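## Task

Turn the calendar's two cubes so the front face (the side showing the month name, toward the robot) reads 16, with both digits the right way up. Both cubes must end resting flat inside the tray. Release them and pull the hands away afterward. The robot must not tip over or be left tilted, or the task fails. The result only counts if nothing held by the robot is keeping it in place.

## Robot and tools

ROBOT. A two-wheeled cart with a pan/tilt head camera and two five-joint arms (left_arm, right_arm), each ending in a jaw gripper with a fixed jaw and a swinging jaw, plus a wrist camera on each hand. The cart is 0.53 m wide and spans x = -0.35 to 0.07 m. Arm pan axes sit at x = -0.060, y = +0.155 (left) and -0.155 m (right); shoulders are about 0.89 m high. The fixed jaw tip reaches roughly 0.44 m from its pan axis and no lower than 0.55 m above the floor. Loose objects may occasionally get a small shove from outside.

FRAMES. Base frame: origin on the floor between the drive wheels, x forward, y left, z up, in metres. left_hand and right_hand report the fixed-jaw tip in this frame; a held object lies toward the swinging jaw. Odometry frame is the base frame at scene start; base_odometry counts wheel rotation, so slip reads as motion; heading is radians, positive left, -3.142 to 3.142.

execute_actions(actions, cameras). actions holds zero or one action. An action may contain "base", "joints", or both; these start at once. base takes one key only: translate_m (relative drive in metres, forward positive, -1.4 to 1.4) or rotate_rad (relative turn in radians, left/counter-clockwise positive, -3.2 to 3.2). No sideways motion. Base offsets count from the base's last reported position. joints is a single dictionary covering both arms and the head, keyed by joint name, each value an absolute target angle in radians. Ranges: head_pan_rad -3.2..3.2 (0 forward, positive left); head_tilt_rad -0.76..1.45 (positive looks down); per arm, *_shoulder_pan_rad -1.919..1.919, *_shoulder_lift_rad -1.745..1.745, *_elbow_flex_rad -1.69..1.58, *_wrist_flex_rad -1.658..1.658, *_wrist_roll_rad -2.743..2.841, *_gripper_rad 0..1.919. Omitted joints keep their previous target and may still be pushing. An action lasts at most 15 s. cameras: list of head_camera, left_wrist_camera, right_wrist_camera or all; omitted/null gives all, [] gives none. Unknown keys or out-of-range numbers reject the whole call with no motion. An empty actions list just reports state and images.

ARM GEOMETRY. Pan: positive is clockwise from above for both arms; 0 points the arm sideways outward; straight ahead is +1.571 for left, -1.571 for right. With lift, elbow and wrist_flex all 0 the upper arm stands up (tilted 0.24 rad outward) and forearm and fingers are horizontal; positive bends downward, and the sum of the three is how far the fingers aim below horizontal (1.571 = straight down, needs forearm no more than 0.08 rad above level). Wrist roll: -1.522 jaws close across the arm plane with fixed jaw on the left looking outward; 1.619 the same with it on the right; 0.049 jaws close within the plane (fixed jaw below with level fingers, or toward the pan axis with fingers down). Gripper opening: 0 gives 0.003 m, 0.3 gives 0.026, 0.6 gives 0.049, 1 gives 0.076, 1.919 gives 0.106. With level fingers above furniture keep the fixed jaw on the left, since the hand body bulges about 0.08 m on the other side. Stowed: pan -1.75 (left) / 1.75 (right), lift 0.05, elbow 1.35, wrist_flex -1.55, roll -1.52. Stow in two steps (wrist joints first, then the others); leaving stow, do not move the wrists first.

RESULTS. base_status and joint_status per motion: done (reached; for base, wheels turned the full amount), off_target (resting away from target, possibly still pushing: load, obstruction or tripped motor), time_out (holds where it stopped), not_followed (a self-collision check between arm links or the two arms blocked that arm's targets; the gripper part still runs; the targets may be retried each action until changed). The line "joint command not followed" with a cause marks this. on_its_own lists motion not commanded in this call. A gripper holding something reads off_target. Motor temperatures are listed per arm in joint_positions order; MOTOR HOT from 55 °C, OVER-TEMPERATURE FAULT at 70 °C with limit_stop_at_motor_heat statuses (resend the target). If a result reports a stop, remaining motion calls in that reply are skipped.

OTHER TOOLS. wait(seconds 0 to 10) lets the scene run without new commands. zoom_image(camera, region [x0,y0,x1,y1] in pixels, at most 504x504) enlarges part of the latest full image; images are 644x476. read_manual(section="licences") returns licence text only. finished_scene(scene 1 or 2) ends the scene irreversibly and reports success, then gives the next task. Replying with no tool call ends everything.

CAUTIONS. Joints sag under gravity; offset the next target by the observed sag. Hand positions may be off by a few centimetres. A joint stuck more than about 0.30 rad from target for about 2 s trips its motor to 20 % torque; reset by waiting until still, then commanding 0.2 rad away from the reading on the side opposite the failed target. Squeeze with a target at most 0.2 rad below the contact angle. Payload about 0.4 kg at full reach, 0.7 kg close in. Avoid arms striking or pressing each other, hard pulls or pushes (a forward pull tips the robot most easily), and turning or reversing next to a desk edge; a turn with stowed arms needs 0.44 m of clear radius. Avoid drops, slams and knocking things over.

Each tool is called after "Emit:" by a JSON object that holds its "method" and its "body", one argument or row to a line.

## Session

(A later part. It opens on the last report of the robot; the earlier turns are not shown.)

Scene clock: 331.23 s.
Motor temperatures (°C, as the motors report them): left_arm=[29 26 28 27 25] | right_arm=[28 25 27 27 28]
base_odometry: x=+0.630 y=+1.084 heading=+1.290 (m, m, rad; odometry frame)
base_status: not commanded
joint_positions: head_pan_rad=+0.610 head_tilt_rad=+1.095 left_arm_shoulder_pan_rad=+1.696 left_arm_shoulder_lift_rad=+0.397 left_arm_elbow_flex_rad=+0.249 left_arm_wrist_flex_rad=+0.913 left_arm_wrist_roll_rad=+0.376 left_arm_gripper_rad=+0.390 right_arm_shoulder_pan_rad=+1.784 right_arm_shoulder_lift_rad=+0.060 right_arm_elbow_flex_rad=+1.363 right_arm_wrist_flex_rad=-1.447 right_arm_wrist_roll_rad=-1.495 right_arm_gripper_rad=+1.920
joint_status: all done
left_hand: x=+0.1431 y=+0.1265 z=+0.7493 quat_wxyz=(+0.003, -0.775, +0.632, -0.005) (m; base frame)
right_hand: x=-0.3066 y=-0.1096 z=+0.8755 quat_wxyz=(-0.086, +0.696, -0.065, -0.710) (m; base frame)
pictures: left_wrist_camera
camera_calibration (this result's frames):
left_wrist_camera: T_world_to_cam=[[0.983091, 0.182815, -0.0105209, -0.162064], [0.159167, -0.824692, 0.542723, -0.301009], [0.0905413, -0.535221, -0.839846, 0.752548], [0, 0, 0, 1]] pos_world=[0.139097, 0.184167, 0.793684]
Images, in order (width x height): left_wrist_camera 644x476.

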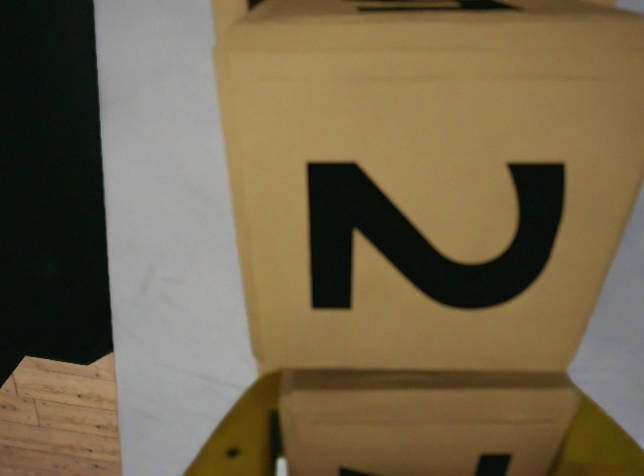

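Emit:
{"method": "execute_actions", "body": {
  "actions": [
    {"joints":{"left_arm_gripper_rad":0.8}}
  ],
  "cameras": []
}}

Emit:
{"method": "execute_actions", "body": {
  "actions": [
    {"joints":{"left_arm_shoulder_lift_rad":0.0,"left_arm_wrist_flex_rad":1.28}}
  ],
  "cameras": []
}}

Emit:
{"method": "execute_actions", "body": {
  "actions": [
    {"base":{"translate_m":-0.2},"joints":{"left_arm_shoulder_pan_rad":0.8,"head_pan_rad":0.4,"head_tilt_rad":0.85}}
  ],
  "cameras": ["head_camera"]
}}

Emit:
{"method": "zoom_image", "body": {
  "camera": "head_camera",
  "region": [260,160,440,300]
}}

Scene clock: 339.43 s.
Motor temperatures (°C, as the motors report them): left_arm=[29 26 28 27 25] | right_arm=[28 25 27 27 28]
base_odometry: x=+0.630 y=+1.084 heading=+1.290 (m, m, rad; odometry frame)
base_status: not commanded
joint_positions: head_pan_rad=+0.610 head_tilt_rad=+1.095 left_arm_shoulder_pan_rad=+1.696 left_arm_shoulder_lift_rad=+0.401 left_arm_elbow_flex_rad=+0.249 left_arm_wrist_flex_rad=+0.911 left_arm_wrist_roll_rad=+0.376 left_arm_gripper_rad=+0.790 right_arm_shoulder_pan_rad=+1.784 right_arm_shoulder_lift_rad=+0.060 right_arm_elbow_flex_rad=+1.363 right_arm_wrist_flex_rad=-1.447 right_arm_wrist_roll_rad=-1.495 right_arm_gripper_rad=+1.920
joint_status: all done
left_hand: x=+0.1429 y=+0.1265 z=+0.7487 quat_wxyz=(+0.003, -0.775, +0.632, -0.004) (m; base frame)
right_hand: x=-0.3066 y=-0.1096 z=+0.8755 quat_wxyz=(-0.086, +0.696, -0.065, -0.710) (m; base frame)
pictures: none
No camera images: the call's "cameras" was empty. Leave "cameras" out to get every camera's image.

Scene clock: 340.50 s.
Motor temperatures (°C, as the motors report them): left_arm=[29 26 28 27 25] | right_arm=[28 25 27 27 28]
base_odometry: x=+0.630 y=+1.084 heading=+1.290 (m, m, rad; odometry frame)
base_status: not commanded
joint_positions: head_pan_rad=+0.610 head_tilt_rad=+1.095 left_arm_shoulder_pan_rad=+1.696 left_arm_shoulder_lift_rad=+0.040 left_arm_elbow_flex_rad=+0.249 left_arm_wrist_flex_rad=+1.275 left_arm_wrist_roll_rad=+0.376 left_arm_gripper_rad=+0.791 right_arm_shoulder_pan_rad=+1.784 right_arm_shoulder_lift_rad=+0.060 right_arm_elbow_flex_rad=+1.363 right_arm_wrist_flex_rad=-1.447 right_arm_wrist_roll_rad=-1.495 right_arm_gripper_rad=+1.920
joint_status: all done
left_hand: x=+0.1256 y=+0.1287 z=+0.8113 quat_wxyz=(+0.002, -0.775, +0.632, -0.003) (m; base frame)
right_hand: x=-0.3066 y=-0.1096 z=+0.8755 quat_wxyz=(-0.086, +0.696, -0.065, -0.710) (m; base frame)
pictures: none
No camera images: the call's "cameras" was empty. Leave "cameras" out to get every camera's image.

Scene clock: 342.33 s.
Motor temperatures (°C, as the motors report them): left_arm=[29 26 28 27 25] | right_arm=[28 25 27 27 28]
base_odometry: x=+0.575 y=+0.892 heading=+1.287 (m, m, rad; odometry frame)
base_status: done
joint_positions: head_pan_rad=+0.410 head_tilt_rad=+0.865 left_arm_shoulder_pan_rad=+0.809 left_arm_shoulder_lift_rad=+0.040 left_arm_elbow_flex_rad=+0.249 left_arm_wrist_flex_rad=+1.275 left_arm_wrist_roll_rad=+0.376 left_arm_gripper_rad=+0.791 right_arm_shoulder_pan_rad=+1.784 right_arm_shoulder_lift_rad=+0.060 right_arm_elbow_flex_rad=+1.363 right_arm_wrist_flex_rad=-1.447 right_arm_wrist_roll_rad=-1.495 right_arm_gripper_rad=+1.920
joint_status: all done
left_hand: x=+0.0777 y=+0.2822 z=+0.8113 quat_wxyz=(+0.003, -0.971, +0.239, -0.002) (m; base frame)
right_hand: x=-0.3066 y=-0.1096 z=+0.8755 quat_wxyz=(-0.086, +0.696, -0.065, -0.710) (m; base frame)
pictures: head_camera
camera_calibration (this result's frames):
head_camera: T_world_to_cam=[[0.405939, -0.913532, -0.0259433, 0.0440866], [-0.697633, -0.291415, -0.654511, 0.763184], [0.590357, 0.283791, -0.755607, 0.889249], [0, 0, 0, 1]] pos_world=[-0.0104479, 0.0103169, 1.17258]
Images, in order (width x height): head_camera 644x476.

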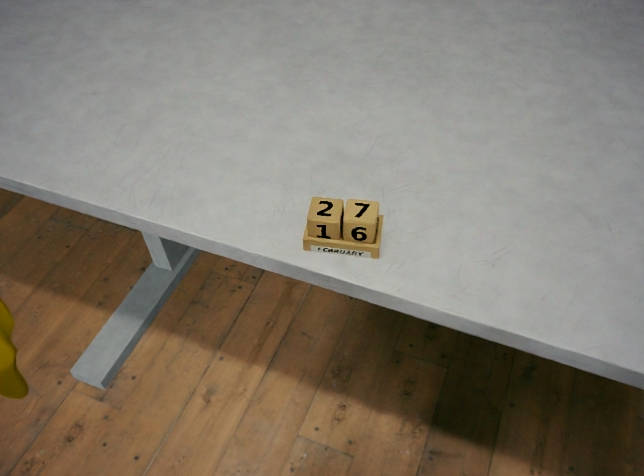

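Region (260, 160, 440, 300) of head_camera's 644x476 image, scaled by 2.800.

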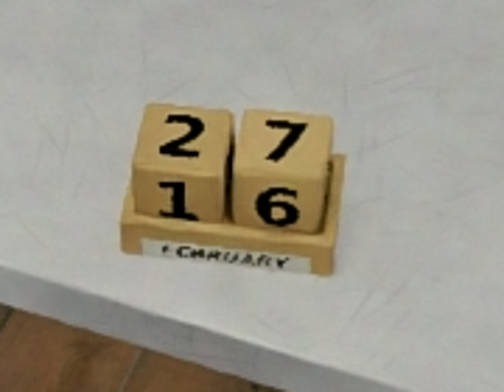

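Emit:
{"method": "finished_scene", "body": {
  "scene": 2
}}

The scene is finished: the task was done.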